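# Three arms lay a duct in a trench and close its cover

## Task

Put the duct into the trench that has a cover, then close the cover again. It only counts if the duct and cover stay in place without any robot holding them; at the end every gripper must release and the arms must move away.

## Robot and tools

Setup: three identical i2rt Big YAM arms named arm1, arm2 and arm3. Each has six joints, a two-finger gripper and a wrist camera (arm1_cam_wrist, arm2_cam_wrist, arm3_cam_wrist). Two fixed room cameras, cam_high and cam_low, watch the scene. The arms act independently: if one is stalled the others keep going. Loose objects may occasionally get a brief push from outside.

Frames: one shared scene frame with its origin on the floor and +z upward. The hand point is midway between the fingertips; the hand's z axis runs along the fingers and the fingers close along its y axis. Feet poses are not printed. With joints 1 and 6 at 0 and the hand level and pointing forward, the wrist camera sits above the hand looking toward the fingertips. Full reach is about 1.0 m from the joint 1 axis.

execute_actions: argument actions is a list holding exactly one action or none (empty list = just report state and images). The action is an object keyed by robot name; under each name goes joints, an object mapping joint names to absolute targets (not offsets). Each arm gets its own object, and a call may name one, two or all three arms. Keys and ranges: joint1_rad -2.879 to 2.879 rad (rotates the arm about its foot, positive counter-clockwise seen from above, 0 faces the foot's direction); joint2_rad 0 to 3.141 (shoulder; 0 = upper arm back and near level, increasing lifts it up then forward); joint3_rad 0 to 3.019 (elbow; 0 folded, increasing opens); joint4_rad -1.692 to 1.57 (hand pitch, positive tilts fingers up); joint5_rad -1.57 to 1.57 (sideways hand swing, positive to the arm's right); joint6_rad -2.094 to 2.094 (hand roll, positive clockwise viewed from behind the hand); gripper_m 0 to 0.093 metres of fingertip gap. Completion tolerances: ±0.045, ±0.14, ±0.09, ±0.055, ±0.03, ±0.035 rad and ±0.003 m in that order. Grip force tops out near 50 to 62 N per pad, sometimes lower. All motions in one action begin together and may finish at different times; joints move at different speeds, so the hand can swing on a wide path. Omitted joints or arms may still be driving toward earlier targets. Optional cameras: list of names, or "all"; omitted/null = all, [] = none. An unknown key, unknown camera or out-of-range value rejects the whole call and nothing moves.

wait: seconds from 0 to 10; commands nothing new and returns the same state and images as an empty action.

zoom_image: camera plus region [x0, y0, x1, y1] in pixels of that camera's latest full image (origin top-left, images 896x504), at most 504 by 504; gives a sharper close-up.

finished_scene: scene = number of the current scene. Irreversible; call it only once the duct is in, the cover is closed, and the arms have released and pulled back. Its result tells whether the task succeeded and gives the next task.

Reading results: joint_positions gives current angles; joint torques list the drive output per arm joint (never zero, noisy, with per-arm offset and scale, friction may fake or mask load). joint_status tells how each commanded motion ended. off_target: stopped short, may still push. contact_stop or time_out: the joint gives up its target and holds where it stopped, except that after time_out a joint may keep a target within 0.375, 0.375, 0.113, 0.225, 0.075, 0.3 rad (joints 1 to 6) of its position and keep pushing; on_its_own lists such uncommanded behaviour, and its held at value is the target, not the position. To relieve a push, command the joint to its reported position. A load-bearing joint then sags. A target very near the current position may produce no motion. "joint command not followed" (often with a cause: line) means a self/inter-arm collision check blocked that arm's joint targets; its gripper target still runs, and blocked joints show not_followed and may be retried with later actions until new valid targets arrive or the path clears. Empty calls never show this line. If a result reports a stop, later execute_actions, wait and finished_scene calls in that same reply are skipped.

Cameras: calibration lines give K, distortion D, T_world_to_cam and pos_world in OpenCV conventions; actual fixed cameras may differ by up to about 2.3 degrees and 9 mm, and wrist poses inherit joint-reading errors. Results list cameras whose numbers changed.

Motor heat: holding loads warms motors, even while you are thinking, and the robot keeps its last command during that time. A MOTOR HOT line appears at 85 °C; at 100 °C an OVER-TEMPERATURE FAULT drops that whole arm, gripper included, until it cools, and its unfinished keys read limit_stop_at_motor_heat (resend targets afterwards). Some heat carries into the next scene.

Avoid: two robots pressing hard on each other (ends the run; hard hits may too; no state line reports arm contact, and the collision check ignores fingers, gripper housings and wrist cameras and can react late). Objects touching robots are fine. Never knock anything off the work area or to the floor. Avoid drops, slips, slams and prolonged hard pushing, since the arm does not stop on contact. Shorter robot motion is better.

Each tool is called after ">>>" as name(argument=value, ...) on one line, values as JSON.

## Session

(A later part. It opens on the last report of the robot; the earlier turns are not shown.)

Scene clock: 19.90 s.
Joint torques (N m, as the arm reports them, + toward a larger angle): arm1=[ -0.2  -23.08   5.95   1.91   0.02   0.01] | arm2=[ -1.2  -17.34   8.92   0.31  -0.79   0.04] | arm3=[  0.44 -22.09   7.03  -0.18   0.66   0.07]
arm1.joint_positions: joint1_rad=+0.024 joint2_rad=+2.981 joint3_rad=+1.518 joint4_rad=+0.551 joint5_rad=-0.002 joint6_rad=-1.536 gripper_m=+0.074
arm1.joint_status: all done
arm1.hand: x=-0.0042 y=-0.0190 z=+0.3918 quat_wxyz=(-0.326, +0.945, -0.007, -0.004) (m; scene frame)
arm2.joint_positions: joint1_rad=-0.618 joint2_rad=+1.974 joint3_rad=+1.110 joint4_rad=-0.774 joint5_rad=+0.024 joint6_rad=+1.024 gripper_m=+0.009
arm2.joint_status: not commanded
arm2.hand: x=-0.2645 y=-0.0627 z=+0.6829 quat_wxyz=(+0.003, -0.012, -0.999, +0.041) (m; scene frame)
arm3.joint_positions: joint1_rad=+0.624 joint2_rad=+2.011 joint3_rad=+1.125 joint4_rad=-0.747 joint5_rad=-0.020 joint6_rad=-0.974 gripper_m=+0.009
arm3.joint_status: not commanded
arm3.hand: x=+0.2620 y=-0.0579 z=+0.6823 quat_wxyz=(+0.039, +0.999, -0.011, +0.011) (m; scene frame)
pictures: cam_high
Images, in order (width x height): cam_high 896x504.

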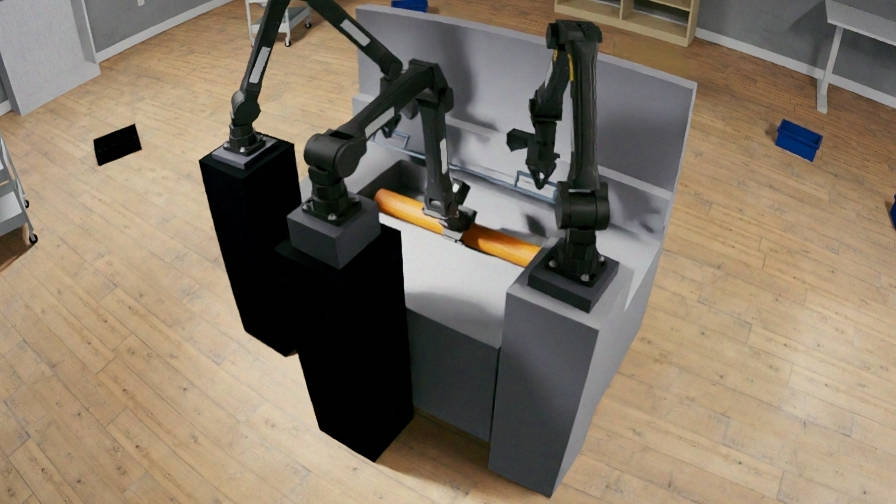

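>>> execute_actions(actions=[{"arm1":{"joints":{"joint4_rad":0.52}}}], cameras=[])

>>> execute_actions(actions=[{"arm1":{"joints":{"gripper_m":0.088}}}], cameras=[])

>>> execute_actions(actions=[{"arm1":{"joints":{"joint2_rad":2.86,"joint3_rad":1.375,"joint4_rad":0.62}}}], cameras=["arm1_cam_wrist"])

Scene clock: 20.67 s.
Joint torques (N m, as the arm reports them, + toward a larger angle): arm1=[ -0.21 -23.13   5.67   1.82   0.01   0.  ] | arm2=[ -1.28 -17.38   8.89   0.33  -0.78   0.04] | arm3=[  0.42 -22.21   7.05  -0.15   0.67   0.07]
arm1.joint_positions: joint1_rad=+0.024 joint2_rad=+2.981 joint3_rad=+1.520 joint4_rad=+0.513 joint5_rad=-0.002 joint6_rad=-1.536 gripper_m=+0.074
arm1.joint_status: all done
arm1.hand: x=-0.0040 y=-0.0250 z=+0.3867 quat_wxyz=(-0.310, +0.951, -0.007, -0.003) (m; scene frame)
arm2.joint_positions: joint1_rad=-0.618 joint2_rad=+1.974 joint3_rad=+1.110 joint4_rad=-0.774 joint5_rad=+0.024 joint6_rad=+1.024 gripper_m=+0.009
arm2.joint_status: not commanded
arm2.hand: x=-0.2645 y=-0.0627 z=+0.6829 quat_wxyz=(+0.003, -0.012, -0.999, +0.041) (m; scene frame)
arm3.joint_positions: joint1_rad=+0.624 joint2_rad=+2.011 joint3_rad=+1.125 joint4_rad=-0.747 joint5_rad=-0.020 joint6_rad=-0.974 gripper_m=+0.009
arm3.joint_status: not commanded
arm3.hand: x=+0.2620 y=-0.0579 z=+0.6823 quat_wxyz=(+0.039, +0.999, -0.011, +0.011) (m; scene frame)
pictures: none
No camera images: the call's "cameras" was empty. Leave "cameras" out to get every camera's image.

Scene clock: 21.80 s.
Joint torques (N m, as the arm reports them, + toward a larger angle): arm1=[ -0.19 -23.13   4.14   1.85   0.01   0.03] | arm2=[ -1.25 -17.42   8.91   0.3   -0.79   0.04] | arm3=[  0.42 -22.13   7.01  -0.16   0.66   0.07]
arm1.joint_positions: joint1_rad=+0.024 joint2_rad=+2.981 joint3_rad=+1.538 joint4_rad=+0.513 joint5_rad=-0.002 joint6_rad=-1.537 gripper_m=+0.088
arm1.joint_status: all done
arm1.hand: x=-0.0042 y=-0.0147 z=+0.3902 quat_wxyz=(-0.318, +0.948, -0.006, -0.003) (m; scene frame)
arm2.joint_positions: joint1_rad=-0.618 joint2_rad=+1.974 joint3_rad=+1.110 joint4_rad=-0.774 joint5_rad=+0.024 joint6_rad=+1.024 gripper_m=+0.009
arm2.joint_status: not commanded
arm2.hand: x=-0.2645 y=-0.0627 z=+0.6829 quat_wxyz=(+0.003, -0.012, -0.999, +0.041) (m; scene frame)
arm3.joint_positions: joint1_rad=+0.624 joint2_rad=+2.011 joint3_rad=+1.125 joint4_rad=-0.747 joint5_rad=-0.020 joint6_rad=-0.974 gripper_m=+0.009
arm3.joint_status: not commanded
arm3.hand: x=+0.2620 y=-0.0579 z=+0.6823 quat_wxyz=(+0.039, +0.999, -0.011, +0.011) (m; scene frame)
pictures: none
No camera images: the call's "cameras" was empty. Leave "cameras" out to get every camera's image.

Scene clock: 22.70 s.
Joint torques (N m, as the arm reports them, + toward a larger angle): arm1=[ -0.17 -22.12   1.61   2.44   0.01   0.03] | arm2=[ -1.24 -17.48   8.78   0.33  -0.73   0.02] | arm3=[  0.41 -22.26   7.03  -0.17   0.61   0.08]
arm1.joint_positions: joint1_rad=+0.024 joint2_rad=+2.880 joint3_rad=+1.379 joint4_rad=+0.599 joint5_rad=-0.002 joint6_rad=-1.538 gripper_m=+0.088
arm1.joint_status: all done
arm1.hand: x=-0.0044 y=-0.0331 z=+0.4305 quat_wxyz=(-0.331, +0.943, -0.006, -0.003) (m; scene frame)
arm2.joint_positions: joint1_rad=-0.618 joint2_rad=+1.974 joint3_rad=+1.110 joint4_rad=-0.774 joint5_rad=+0.022 joint6_rad=+1.024 gripper_m=+0.009
arm2.joint_status: not commanded
arm2.hand: x=-0.2646 y=-0.0627 z=+0.6829 quat_wxyz=(+0.004, -0.012, -0.999, +0.040) (m; scene frame)
arm3.joint_positions: joint1_rad=+0.624 joint2_rad=+2.011 joint3_rad=+1.125 joint4_rad=-0.747 joint5_rad=-0.020 joint6_rad=-0.974 gripper_m=+0.009
arm3.joint_status: not commanded
arm3.hand: x=+0.2621 y=-0.0579 z=+0.6822 quat_wxyz=(+0.039, +0.999, -0.011, +0.011) (m; scene frame)
pictures: arm1_cam_wrist
camera_calibration (this result's frames):
arm1_cam_wrist: T_world_to_cam=[[0.026379, 0.782148, 0.622533, -0.243939], [0.817059, -0.375667, 0.437365, -0.193555], [0.57595, 0.49711, -0.648972, 0.422867], [0, 0, 0, 1]] pos_world=[-0.0789688, -0.0921265, 0.510943]
Images, in order (width x height): arm1_cam_wrist 896x504.

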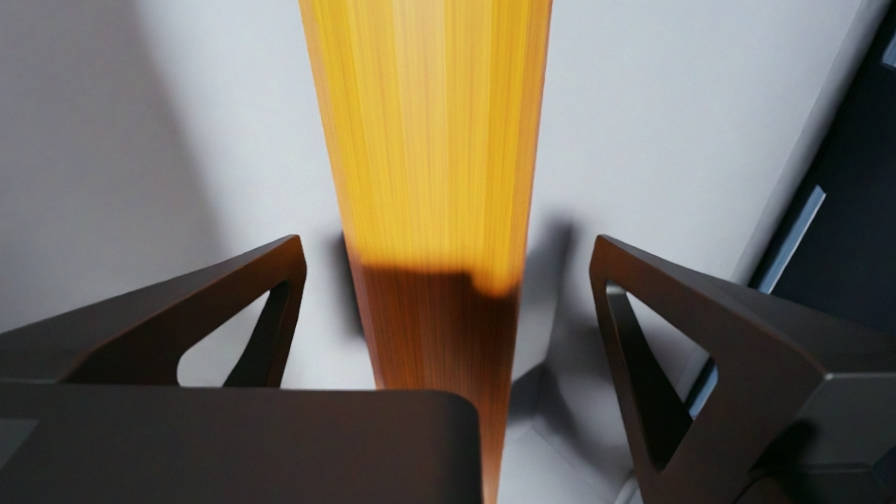

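>>> execute_actions(actions=[{"arm1":{"joints":{"joint2_rad":2.775,"joint3_rad":1.19,"joint4_rad":0.70,"gripper_m":0.02}}}], cameras=[])

>>> execute_actions(actions=[{"arm1":{"joints":{"joint2_rad":2.68,"joint3_rad":1.02,"joint4_rad":0.74}}}], cameras=[])

>>> execute_actions(actions=[{"arm1":{"joints":{"joint2_rad":2.55,"joint3_rad":0.8,"joint4_rad":0.4}}}], cameras=["cam_high"])

Scene clock: 23.70 s.
Joint torques (N m, as the arm reports them, + toward a larger angle): arm1=[ -0.17 -20.81   0.89   2.5    0.01   0.03] | arm2=[ -1.17 -17.44   8.88   0.34  -0.67   0.04] | arm3=[  0.4  -22.24   7.    -0.16   0.63   0.06]
arm1.joint_positions: joint1_rad=+0.024 joint2_rad=+2.799 joint3_rad=+1.192 joint4_rad=+0.678 joint5_rad=-0.002 joint6_rad=-1.538 gripper_m=+0.020
arm1.joint_status: all done
arm1.hand: x=-0.0039 y=-0.0832 z=+0.4564 quat_wxyz=(-0.318, +0.948, -0.006, -0.003) (m; scene frame)
arm2.joint_positions: joint1_rad=-0.619 joint2_rad=+1.974 joint3_rad=+1.110 joint4_rad=-0.774 joint5_rad=+0.021 joint6_rad=+1.024 gripper_m=+0.009
arm2.joint_status: not commanded
arm2.hand: x=-0.2645 y=-0.0628 z=+0.6829 quat_wxyz=(+0.004, -0.012, -0.999, +0.040) (m; scene frame)
arm3.joint_positions: joint1_rad=+0.624 joint2_rad=+2.011 joint3_rad=+1.125 joint4_rad=-0.747 joint5_rad=-0.020 joint6_rad=-0.974 gripper_m=+0.009
arm3.joint_status: not commanded
arm3.hand: x=+0.2621 y=-0.0579 z=+0.6822 quat_wxyz=(+0.039, +0.999, -0.012, +0.011) (m; scene frame)
pictures: none
No camera images: the call's "cameras" was empty. Leave "cameras" out to get every camera's image.

Scene clock: 24.57 s.
Joint torques (N m, as the arm reports them, + toward a larger angle): arm1=[ -0.17 -18.65   0.07   2.34   0.01   0.03] | arm2=[ -1.1  -17.47   8.9    0.32  -0.68   0.05] | arm3=[  0.43 -22.15   7.06  -0.19   0.63   0.07]
arm1.joint_positions: joint1_rad=+0.024 joint2_rad=+2.695 joint3_rad=+1.024 joint4_rad=+0.721 joint5_rad=-0.002 joint6_rad=-1.538 gripper_m=+0.020
arm1.joint_status: all done
arm1.hand: x=-0.0037 y=-0.1203 z=+0.4939 quat_wxyz=(-0.308, +0.951, -0.006, -0.003) (m; scene frame)
arm2.joint_positions: joint1_rad=-0.619 joint2_rad=+1.974 joint3_rad=+1.110 joint4_rad=-0.774 joint5_rad=+0.021 joint6_rad=+1.024 gripper_m=+0.009
arm2.joint_status: not commanded
arm2.hand: x=-0.2645 y=-0.0628 z=+0.6829 quat_wxyz=(+0.004, -0.012, -0.999, +0.040) (m; scene frame)
arm3.joint_positions: joint1_rad=+0.624 joint2_rad=+2.011 joint3_rad=+1.125 joint4_rad=-0.747 joint5_rad=-0.020 joint6_rad=-0.974 gripper_m=+0.009
arm3.joint_status: not commanded
arm3.hand: x=+0.2621 y=-0.0579 z=+0.6822 quat_wxyz=(+0.039, +0.999, -0.012, +0.011) (m; scene frame)
pictures: none
No camera images: the call's "cameras" was empty. Leave "cameras" out to get every camera's image.

Scene clock: 25.63 s.
Joint torques (N m, as the arm reports them, + toward a larger angle): arm1=[ -0.16 -16.    -0.95   0.41  -0.01   0.  ] | arm2=[ -1.14 -17.48   8.91   0.32  -0.67   0.05] | arm3=[  0.36 -22.25   7.    -0.16   0.63   0.08]
arm1.joint_positions: joint1_rad=+0.024 joint2_rad=+2.559 joint3_rad=+0.798 joint4_rad=+0.414 joint5_rad=-0.002 joint6_rad=-1.538 gripper_m=+0.020
arm1.joint_status: all done
arm1.hand: x=-0.0017 y=-0.2599 z=+0.5078 quat_wxyz=(-0.115, +0.993, -0.008, +0.002) (m; scene frame)
arm2.joint_positions: joint1_rad=-0.619 joint2_rad=+1.974 joint3_rad=+1.110 joint4_rad=-0.774 joint5_rad=+0.021 joint6_rad=+1.024 gripper_m=+0.009
arm2.joint_status: not commanded
arm2.hand: x=-0.2645 y=-0.0628 z=+0.6829 quat_wxyz=(+0.004, -0.012, -0.999, +0.040) (m; scene frame)
arm3.joint_positions: joint1_rad=+0.624 joint2_rad=+2.011 joint3_rad=+1.125 joint4_rad=-0.747 joint5_rad=-0.020 joint6_rad=-0.974 gripper_m=+0.009
arm3.joint_status: not commanded
arm3.hand: x=+0.2621 y=-0.0579 z=+0.6822 quat_wxyz=(+0.039, +0.999, -0.012, +0.011) (m; scene frame)
pictures: cam_high
Images, in order (width x height): cam_high 896x504.

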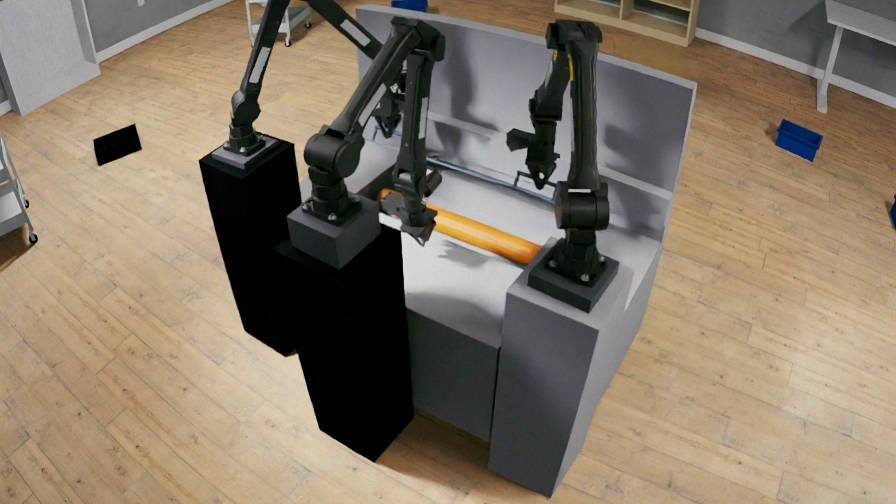

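Now lower the lid with the same steps.

>>> execute_actions(actions=[{"arm2":{"joints":{"joint1_rad":-0.658,"joint2_rad":1.94,"joint3_rad":1.0,"joint4_rad":-0.56,"joint6_rad":0.975}},"arm3":{"joints":{"joint1_rad":0.666,"joint2_rad":1.98,"joint3_rad":1.012,"joint4_rad":-0.528,"joint6_rad":-0.93}}}], cameras=[])

>>> execute_actions(actions=[{"arm2":{"joints":{"joint1_rad":-0.721,"joint2_rad":2.115,"joint3_rad":0.915,"joint4_rad":-0.32,"joint6_rad":0.912}},"arm3":{"joints":{"joint1_rad":0.731,"joint2_rad":2.16,"joint3_rad":0.94,"joint4_rad":-0.298,"joint6_rad":-0.866}}}], cameras=[])

>>> execute_actions(actions=[{"arm2":{"joints":{"joint1_rad":-0.748,"joint2_rad":2.285,"joint3_rad":0.932,"joint4_rad":-0.2,"joint6_rad":0.885}},"arm3":{"joints":{"joint1_rad":0.76,"joint2_rad":2.325,"joint3_rad":0.958,"joint4_rad":-0.17,"joint6_rad":-0.84}}}], cameras=[])

>>> execute_actions(actions=[{"arm2":{"joints":{"joint1_rad":-0.753,"joint2_rad":2.375,"joint3_rad":0.944,"joint4_rad":-0.128,"joint6_rad":0.882}},"arm3":{"joints":{"joint1_rad":0.764,"joint2_rad":2.412,"joint3_rad":0.97,"joint4_rad":-0.093}}}], cameras=["cam_low"])

Scene clock: 26.77 s.
Joint torques (N m, as the arm reports them, + toward a larger angle): arm1=[ -0.17 -15.73  -0.96   0.43  -0.01   0.  ] | arm2=[ -1.65 -16.56   6.74   1.22  -0.07  -0.04] | arm3=[  0.92 -21.04   4.91   0.59   0.08   0.11]
arm1.joint_positions: joint1_rad=+0.024 joint2_rad=+2.559 joint3_rad=+0.798 joint4_rad=+0.414 joint5_rad=-0.002 joint6_rad=-1.538 gripper_m=+0.020
arm1.joint_status: not commanded
arm1.hand: x=-0.0017 y=-0.2599 z=+0.5078 quat_wxyz=(-0.115, +0.993, -0.008, +0.002) (m; scene frame)
arm2.joint_positions: joint1_rad=-0.659 joint2_rad=+1.984 joint3_rad=+0.985 joint4_rad=-0.572 joint5_rad=+0.004 joint6_rad=+0.981 gripper_m=+0.009
arm2.joint_status: all done
arm2.hand: x=-0.2637 y=-0.0898 z=+0.6496 quat_wxyz=(-0.006, -0.011, -1.000, +0.007) (m; scene frame)
arm3.joint_positions: joint1_rad=+0.665 joint2_rad=+2.024 joint3_rad=+1.002 joint4_rad=-0.542 joint5_rad=-0.005 joint6_rad=-0.930 gripper_m=+0.009
arm3.joint_status: all done
arm3.hand: x=+0.2608 y=-0.0850 z=+0.6492 quat_wxyz=(+0.006, +1.000, -0.013, -0.002) (m; scene frame)
pictures: none
No camera images: the call's "cameras" was empty. Leave "cameras" out to get every camera's image.

Scene clock: 27.70 s.
Joint torques (N m, as the arm reports them, + toward a larger angle): arm1=[ -0.14 -15.74  -0.95   0.43  -0.01  -0.01] | arm2=[ -1.55 -16.3    3.86   1.05   0.08  -0.03] | arm3=[  0.65 -20.86   2.69   0.19  -0.01   0.08]
arm1.joint_positions: joint1_rad=+0.024 joint2_rad=+2.559 joint3_rad=+0.798 joint4_rad=+0.414 joint5_rad=-0.002 joint6_rad=-1.538 gripper_m=+0.020
arm1.joint_status: not commanded
arm1.hand: x=-0.0017 y=-0.2599 z=+0.5078 quat_wxyz=(-0.115, +0.993, -0.008, +0.002) (m; scene frame)
arm2.joint_positions: joint1_rad=-0.723 joint2_rad=+2.160 joint3_rad=+0.907 joint4_rad=-0.329 joint5_rad=-0.001 joint6_rad=+0.917 gripper_m=+0.009
arm2.joint_status: all done
arm2.hand: x=-0.2639 y=-0.1364 z=+0.5662 quat_wxyz=(-0.001, -0.011, -1.000, +0.010) (m; scene frame)
arm3.joint_positions: joint1_rad=+0.731 joint2_rad=+2.205 joint3_rad=+0.936 joint4_rad=-0.301 joint5_rad=-0.002 joint6_rad=-0.864 gripper_m=+0.009
arm3.joint_status: all done
arm3.hand: x=+0.2599 y=-0.1314 z=+0.5649 quat_wxyz=(+0.008, +1.000, -0.013, +0.001) (m; scene frame)
pictures: none
No camera images: the call's "cameras" was empty. Leave "cameras" out to get every camera's image.

Scene clock: 28.60 s.
Joint torques (N m, as the arm reports them, + toward a larger angle): arm1=[ -0.17 -15.76  -0.95   0.43  -0.01   0.  ] | arm2=[ -1.68 -16.13   2.47   0.57   0.13  -0.05] | arm3=[  1.22 -20.19   1.71  -0.15  -0.02   0.08]
arm1.joint_positions: joint1_rad=+0.024 joint2_rad=+2.559 joint3_rad=+0.798 joint4_rad=+0.414 joint5_rad=-0.002 joint6_rad=-1.538 gripper_m=+0.020
arm1.joint_status: not commanded
arm1.hand: x=-0.0017 y=-0.2599 z=+0.5078 quat_wxyz=(-0.115, +0.993, -0.008, +0.002) (m; scene frame)
arm2.joint_positions: joint1_rad=-0.748 joint2_rad=+2.316 joint3_rad=+0.925 joint4_rad=-0.198 joint5_rad=-0.002 joint6_rad=+0.892 gripper_m=+0.009
arm2.joint_status: all done
arm2.hand: x=-0.2645 y=-0.1537 z=+0.5085 quat_wxyz=(+0.002, -0.011, -1.000, +0.013) (m; scene frame)
arm3.joint_positions: joint1_rad=+0.757 joint2_rad=+2.358 joint3_rad=+0.953 joint4_rad=-0.161 joint5_rad=-0.002 joint6_rad=-0.838 gripper_m=+0.009
arm3.joint_status: all done
arm3.hand: x=+0.2598 y=-0.1483 z=+0.5075 quat_wxyz=(+0.006, +1.000, -0.013, +0.000) (m; scene frame)
pictures: none
No camera images: the call's "cameras" was empty. Leave "cameras" out to get every camera's image.

Scene clock: 29.33 s.
Joint torques (N m, as the arm reports them, + toward a larger angle): arm1=[ -0.15 -15.78  -0.95   0.43  -0.01  -0.01] | arm2=[ -1.7  -14.24   1.88   0.92   0.08  -0.03] | arm3=[  1.03 -18.22   1.22   0.07   0.09   0.05]
arm1.joint_positions: joint1_rad=+0.024 joint2_rad=+2.559 joint3_rad=+0.798 joint4_rad=+0.414 joint5_rad=-0.002 joint6_rad=-1.538 gripper_m=+0.020
arm1.joint_status: not commanded
arm1.hand: x=-0.0017 y=-0.2599 z=+0.5078 quat_wxyz=(-0.115, +0.993, -0.008, +0.002) (m; scene frame)
arm2.joint_positions: joint1_rad=-0.753 joint2_rad=+2.386 joint3_rad=+0.939 joint4_rad=-0.132 joint5_rad=+0.000 joint6_rad=+0.887 gripper_m=+0.009
arm2.joint_status: all done
arm2.hand: x=-0.2645 y=-0.1580 z=+0.4832 quat_wxyz=(-0.002, -0.011, -1.000, +0.009) (m; scene frame)
arm3.joint_positions: joint1_rad=+0.762 joint2_rad=+2.428 joint3_rad=+0.967 joint4_rad=-0.090 joint5_rad=-0.005 joint6_rad=-0.833 gripper_m=+0.009
arm3.joint_status: all done
arm3.hand: x=+0.2597 y=-0.1525 z=+0.4823 quat_wxyz=(+0.001, +1.000, -0.012, -0.006) (m; scene frame)
pictures: cam_low
Images, in order (width x height): cam_low 896x504.

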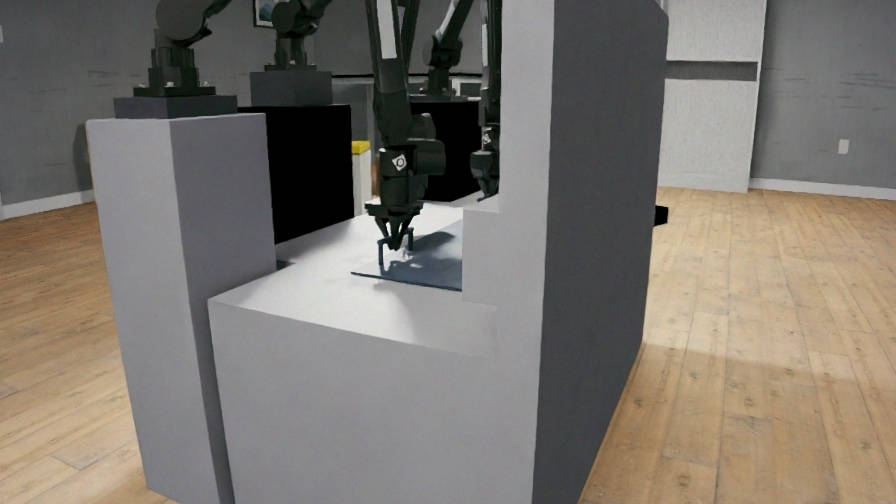

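>>> execute_actions(actions=[{"arm2":{"joints":{"gripper_m":0.07}},"arm3":{"joints":{"gripper_m":0.07}},"arm1":{"joints":{"joint2_rad":2.4}}}], cameras=[])

>>> execute_actions(actions=[{"arm2":{"joints":{"joint2_rad":2.25,"joint3_rad":0.915,"joint4_rad":-0.24}},"arm3":{"joints":{"joint2_rad":2.29,"joint3_rad":0.94,"joint4_rad":-0.2}},"arm1":{"joints":{"joint2_rad":2.2,"joint4_rad":0.0}}}], cameras=[])

>>> execute_actions(actions=[{"arm2":{"joints":{"joint1_rad":-0.5,"joint2_rad":1.8,"joint3_rad":0.9,"joint4_rad":-0.65}},"arm3":{"joints":{"joint1_rad":0.5,"joint2_rad":1.8,"joint3_rad":0.9,"joint4_rad":-0.65}},"arm1":{"joints":{"joint2_rad":2.0,"joint4_rad":-0.3}}}], cameras=["cam_low","cam_high"])

Scene clock: 30.47 s.
Joint torques (N m, as the arm reports them, + toward a larger angle): arm1=[ -0.17 -15.82   0.64   0.84  -0.01   0.01] | arm2=[ -1.71 -14.18   1.88   0.9    0.09  -0.03] | arm3=[  0.93 -18.31   1.19   0.08   0.03   0.04]
arm1.joint_positions: joint1_rad=+0.024 joint2_rad=+2.400 joint3_rad=+0.801 joint4_rad=+0.409 joint5_rad=-0.002 joint6_rad=-1.538 gripper_m=+0.020
arm1.joint_status: all done
arm1.hand: x=-0.0035 y=-0.1905 z=+0.5671 quat_wxyz=(-0.193, +0.981, -0.007, +0.000) (m; scene frame)
arm2.joint_positions: joint1_rad=-0.753 joint2_rad=+2.386 joint3_rad=+0.939 joint4_rad=-0.132 joint5_rad=+0.000 joint6_rad=+0.887 gripper_m=+0.070
arm2.joint_status: all done
arm2.hand: x=-0.2645 y=-0.1580 z=+0.4832 quat_wxyz=(-0.002, -0.011, -1.000, +0.009) (m; scene frame)
arm3.joint_positions: joint1_rad=+0.762 joint2_rad=+2.428 joint3_rad=+0.967 joint4_rad=-0.090 joint5_rad=-0.003 joint6_rad=-0.833 gripper_m=+0.070
arm3.joint_status: all done
arm3.hand: x=+0.2600 y=-0.1523 z=+0.4823 quat_wxyz=(+0.001, +1.000, -0.012, -0.006) (m; scene frame)
pictures: none
No camera images: the call's "cameras" was empty. Leave "cameras" out to get every camera's image.

Scene clock: 31.60 s.
Joint torques (N m, as the arm reports them, + toward a larger angle): arm1=[ -0.14 -14.95   2.31   0.37  -0.01  -0.01] | arm2=[ -1.64 -12.43   2.77   0.14   0.08  -0.03] | arm3=[  1.09 -15.99   2.07  -0.1    0.02   0.05]
arm1.joint_positions: joint1_rad=+0.024 joint2_rad=+2.196 joint3_rad=+0.800 joint4_rad=+0.014 joint5_rad=-0.002 joint6_rad=-1.538 gripper_m=+0.020
arm1.joint_status: all done
arm1.hand: x=-0.0038 y=-0.2075 z=+0.6209 quat_wxyz=(-0.098, +0.995, -0.008, +0.003) (m; scene frame)
arm2.joint_positions: joint1_rad=-0.753 joint2_rad=+2.243 joint3_rad=+0.912 joint4_rad=-0.225 joint5_rad=+0.000 joint6_rad=+0.887 gripper_m=+0.070
arm2.joint_status: all done
arm2.hand: x=-0.2545 y=-0.1450 z=+0.5350 quat_wxyz=(-0.009, -0.011, -1.000, +0.000) (m; scene frame)
arm3.joint_positions: joint1_rad=+0.762 joint2_rad=+2.285 joint3_rad=+0.937 joint4_rad=-0.191 joint5_rad=-0.003 joint6_rad=-0.833 gripper_m=+0.070
arm3.joint_status: all done
arm3.hand: x=+0.2506 y=-0.1409 z=+0.5343 quat_wxyz=(-0.004, +1.000, -0.012, -0.009) (m; scene frame)
pictures: none
No camera images: the call's "cameras" was empty. Leave "cameras" out to get every camera's image.

Scene clock: 32.80 s.
Joint torques (N m, as the arm reports them, + toward a larger angle): arm1=[ -0.12 -14.32   4.19   0.21  -0.01  -0.02] | arm2=[ -2.28 -10.5    6.84   0.09   0.09  -0.04] | arm3=[  1.84 -12.78   5.44  -0.1   -0.07   0.04]
arm1.joint_positions: joint1_rad=+0.024 joint2_rad=+1.997 joint3_rad=+0.800 joint4_rad=-0.286 joint5_rad=-0.002 joint6_rad=-1.538 gripper_m=+0.020
arm1.joint_status: all done
arm1.hand: x=-0.0044 y=-0.2180 z=+0.6873 quat_wxyz=(-0.047, +0.999, -0.008, +0.004) (m; scene frame)
arm2.joint_positions: joint1_rad=-0.493 joint2_rad=+1.786 joint3_rad=+0.897 joint4_rad=-0.635 joint5_rad=-0.001 joint6_rad=+0.887 gripper_m=+0.070
arm2.joint_status: all done
arm2.hand: x=-0.3375 y=-0.0709 z=+0.7094 quat_wxyz=(-0.016, +0.119, -0.993, -0.013) (m; scene frame)
arm3.joint_positions: joint1_rad=+0.488 joint2_rad=+1.787 joint3_rad=+0.894 joint4_rad=-0.641 joint5_rad=+0.000 joint6_rad=-0.833 gripper_m=+0.070
arm3.joint_status: all done
arm3.hand: x=+0.3432 y=-0.0722 z=+0.7223 quat_wxyz=(-0.008, +0.989, -0.149, -0.007) (m; scene frame)
pictures: cam_high, cam_low
Images, in order (width x height): cam_high 896x504, cam_low 896x504.

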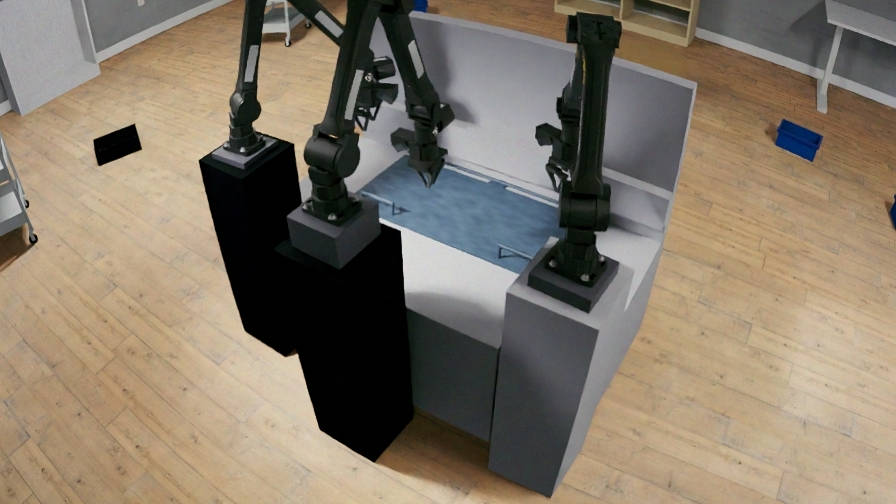

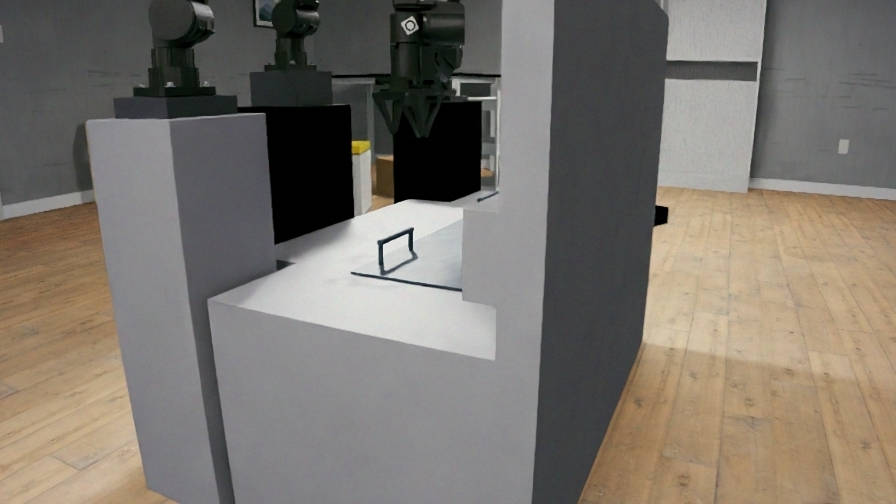

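>>> execute_actions(actions=[], cameras=["cam_high", "cam_low"])

Scene clock: 32.90 s.
Joint torques (N m, as the arm reports them, + toward a larger angle): arm1=[ -0.15 -14.35   4.12   0.21  -0.01  -0.02] | arm2=[ -2.32 -10.51   6.69   0.18   0.09  -0.03] | arm3=[  1.8  -12.97   5.5   -0.09  -0.07   0.05]
arm1.joint_positions: joint1_rad=+0.024 joint2_rad=+1.997 joint3_rad=+0.800 joint4_rad=-0.286 joint5_rad=-0.002 joint6_rad=-1.538 gripper_m=+0.020
arm1.joint_status: all done
arm1.hand: x=-0.0044 y=-0.2180 z=+0.6873 quat_wxyz=(-0.047, +0.999, -0.008, +0.004) (m; scene frame)
arm2.joint_positions: joint1_rad=-0.493 joint2_rad=+1.786 joint3_rad=+0.897 joint4_rad=-0.635 joint5_rad=-0.001 joint6_rad=+0.887 gripper_m=+0.070
arm2.joint_status: all done
arm2.hand: x=-0.3375 y=-0.0709 z=+0.7094 quat_wxyz=(-0.016, +0.119, -0.993, -0.013) (m; scene frame)
arm3.joint_positions: joint1_rad=+0.488 joint2_rad=+1.787 joint3_rad=+0.894 joint4_rad=-0.641 joint5_rad=+0.000 joint6_rad=-0.833 gripper_m=+0.070
arm3.joint_status: all done
arm3.hand: x=+0.3432 y=-0.0722 z=+0.7223 quat_wxyz=(-0.008, +0.989, -0.149, -0.007) (m; scene frame)
pictures: cam_high, cam_low
Images, in order (width x height): cam_high 896x504, cam_low 896x504.

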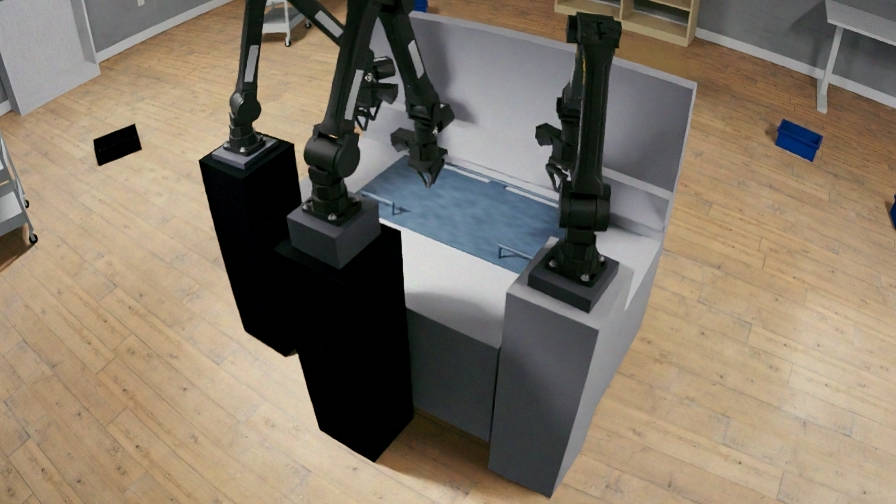

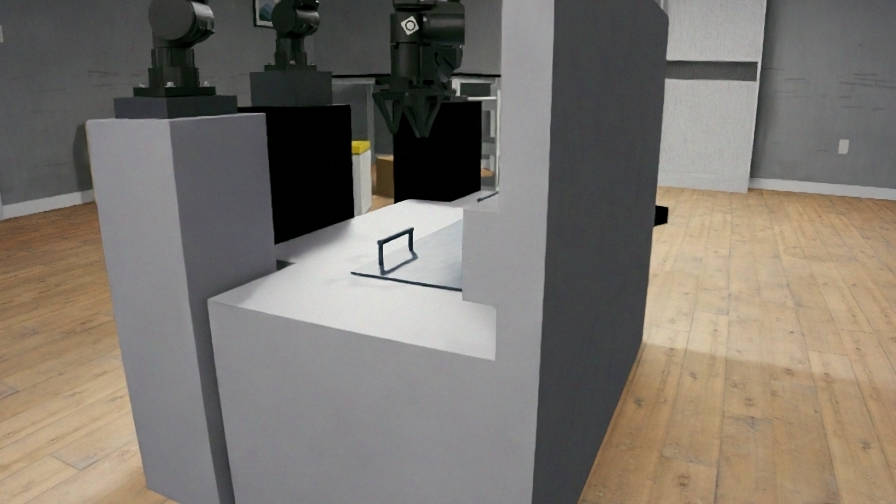

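>>> finished_scene(scene=2)

The scene is finished: the task was done.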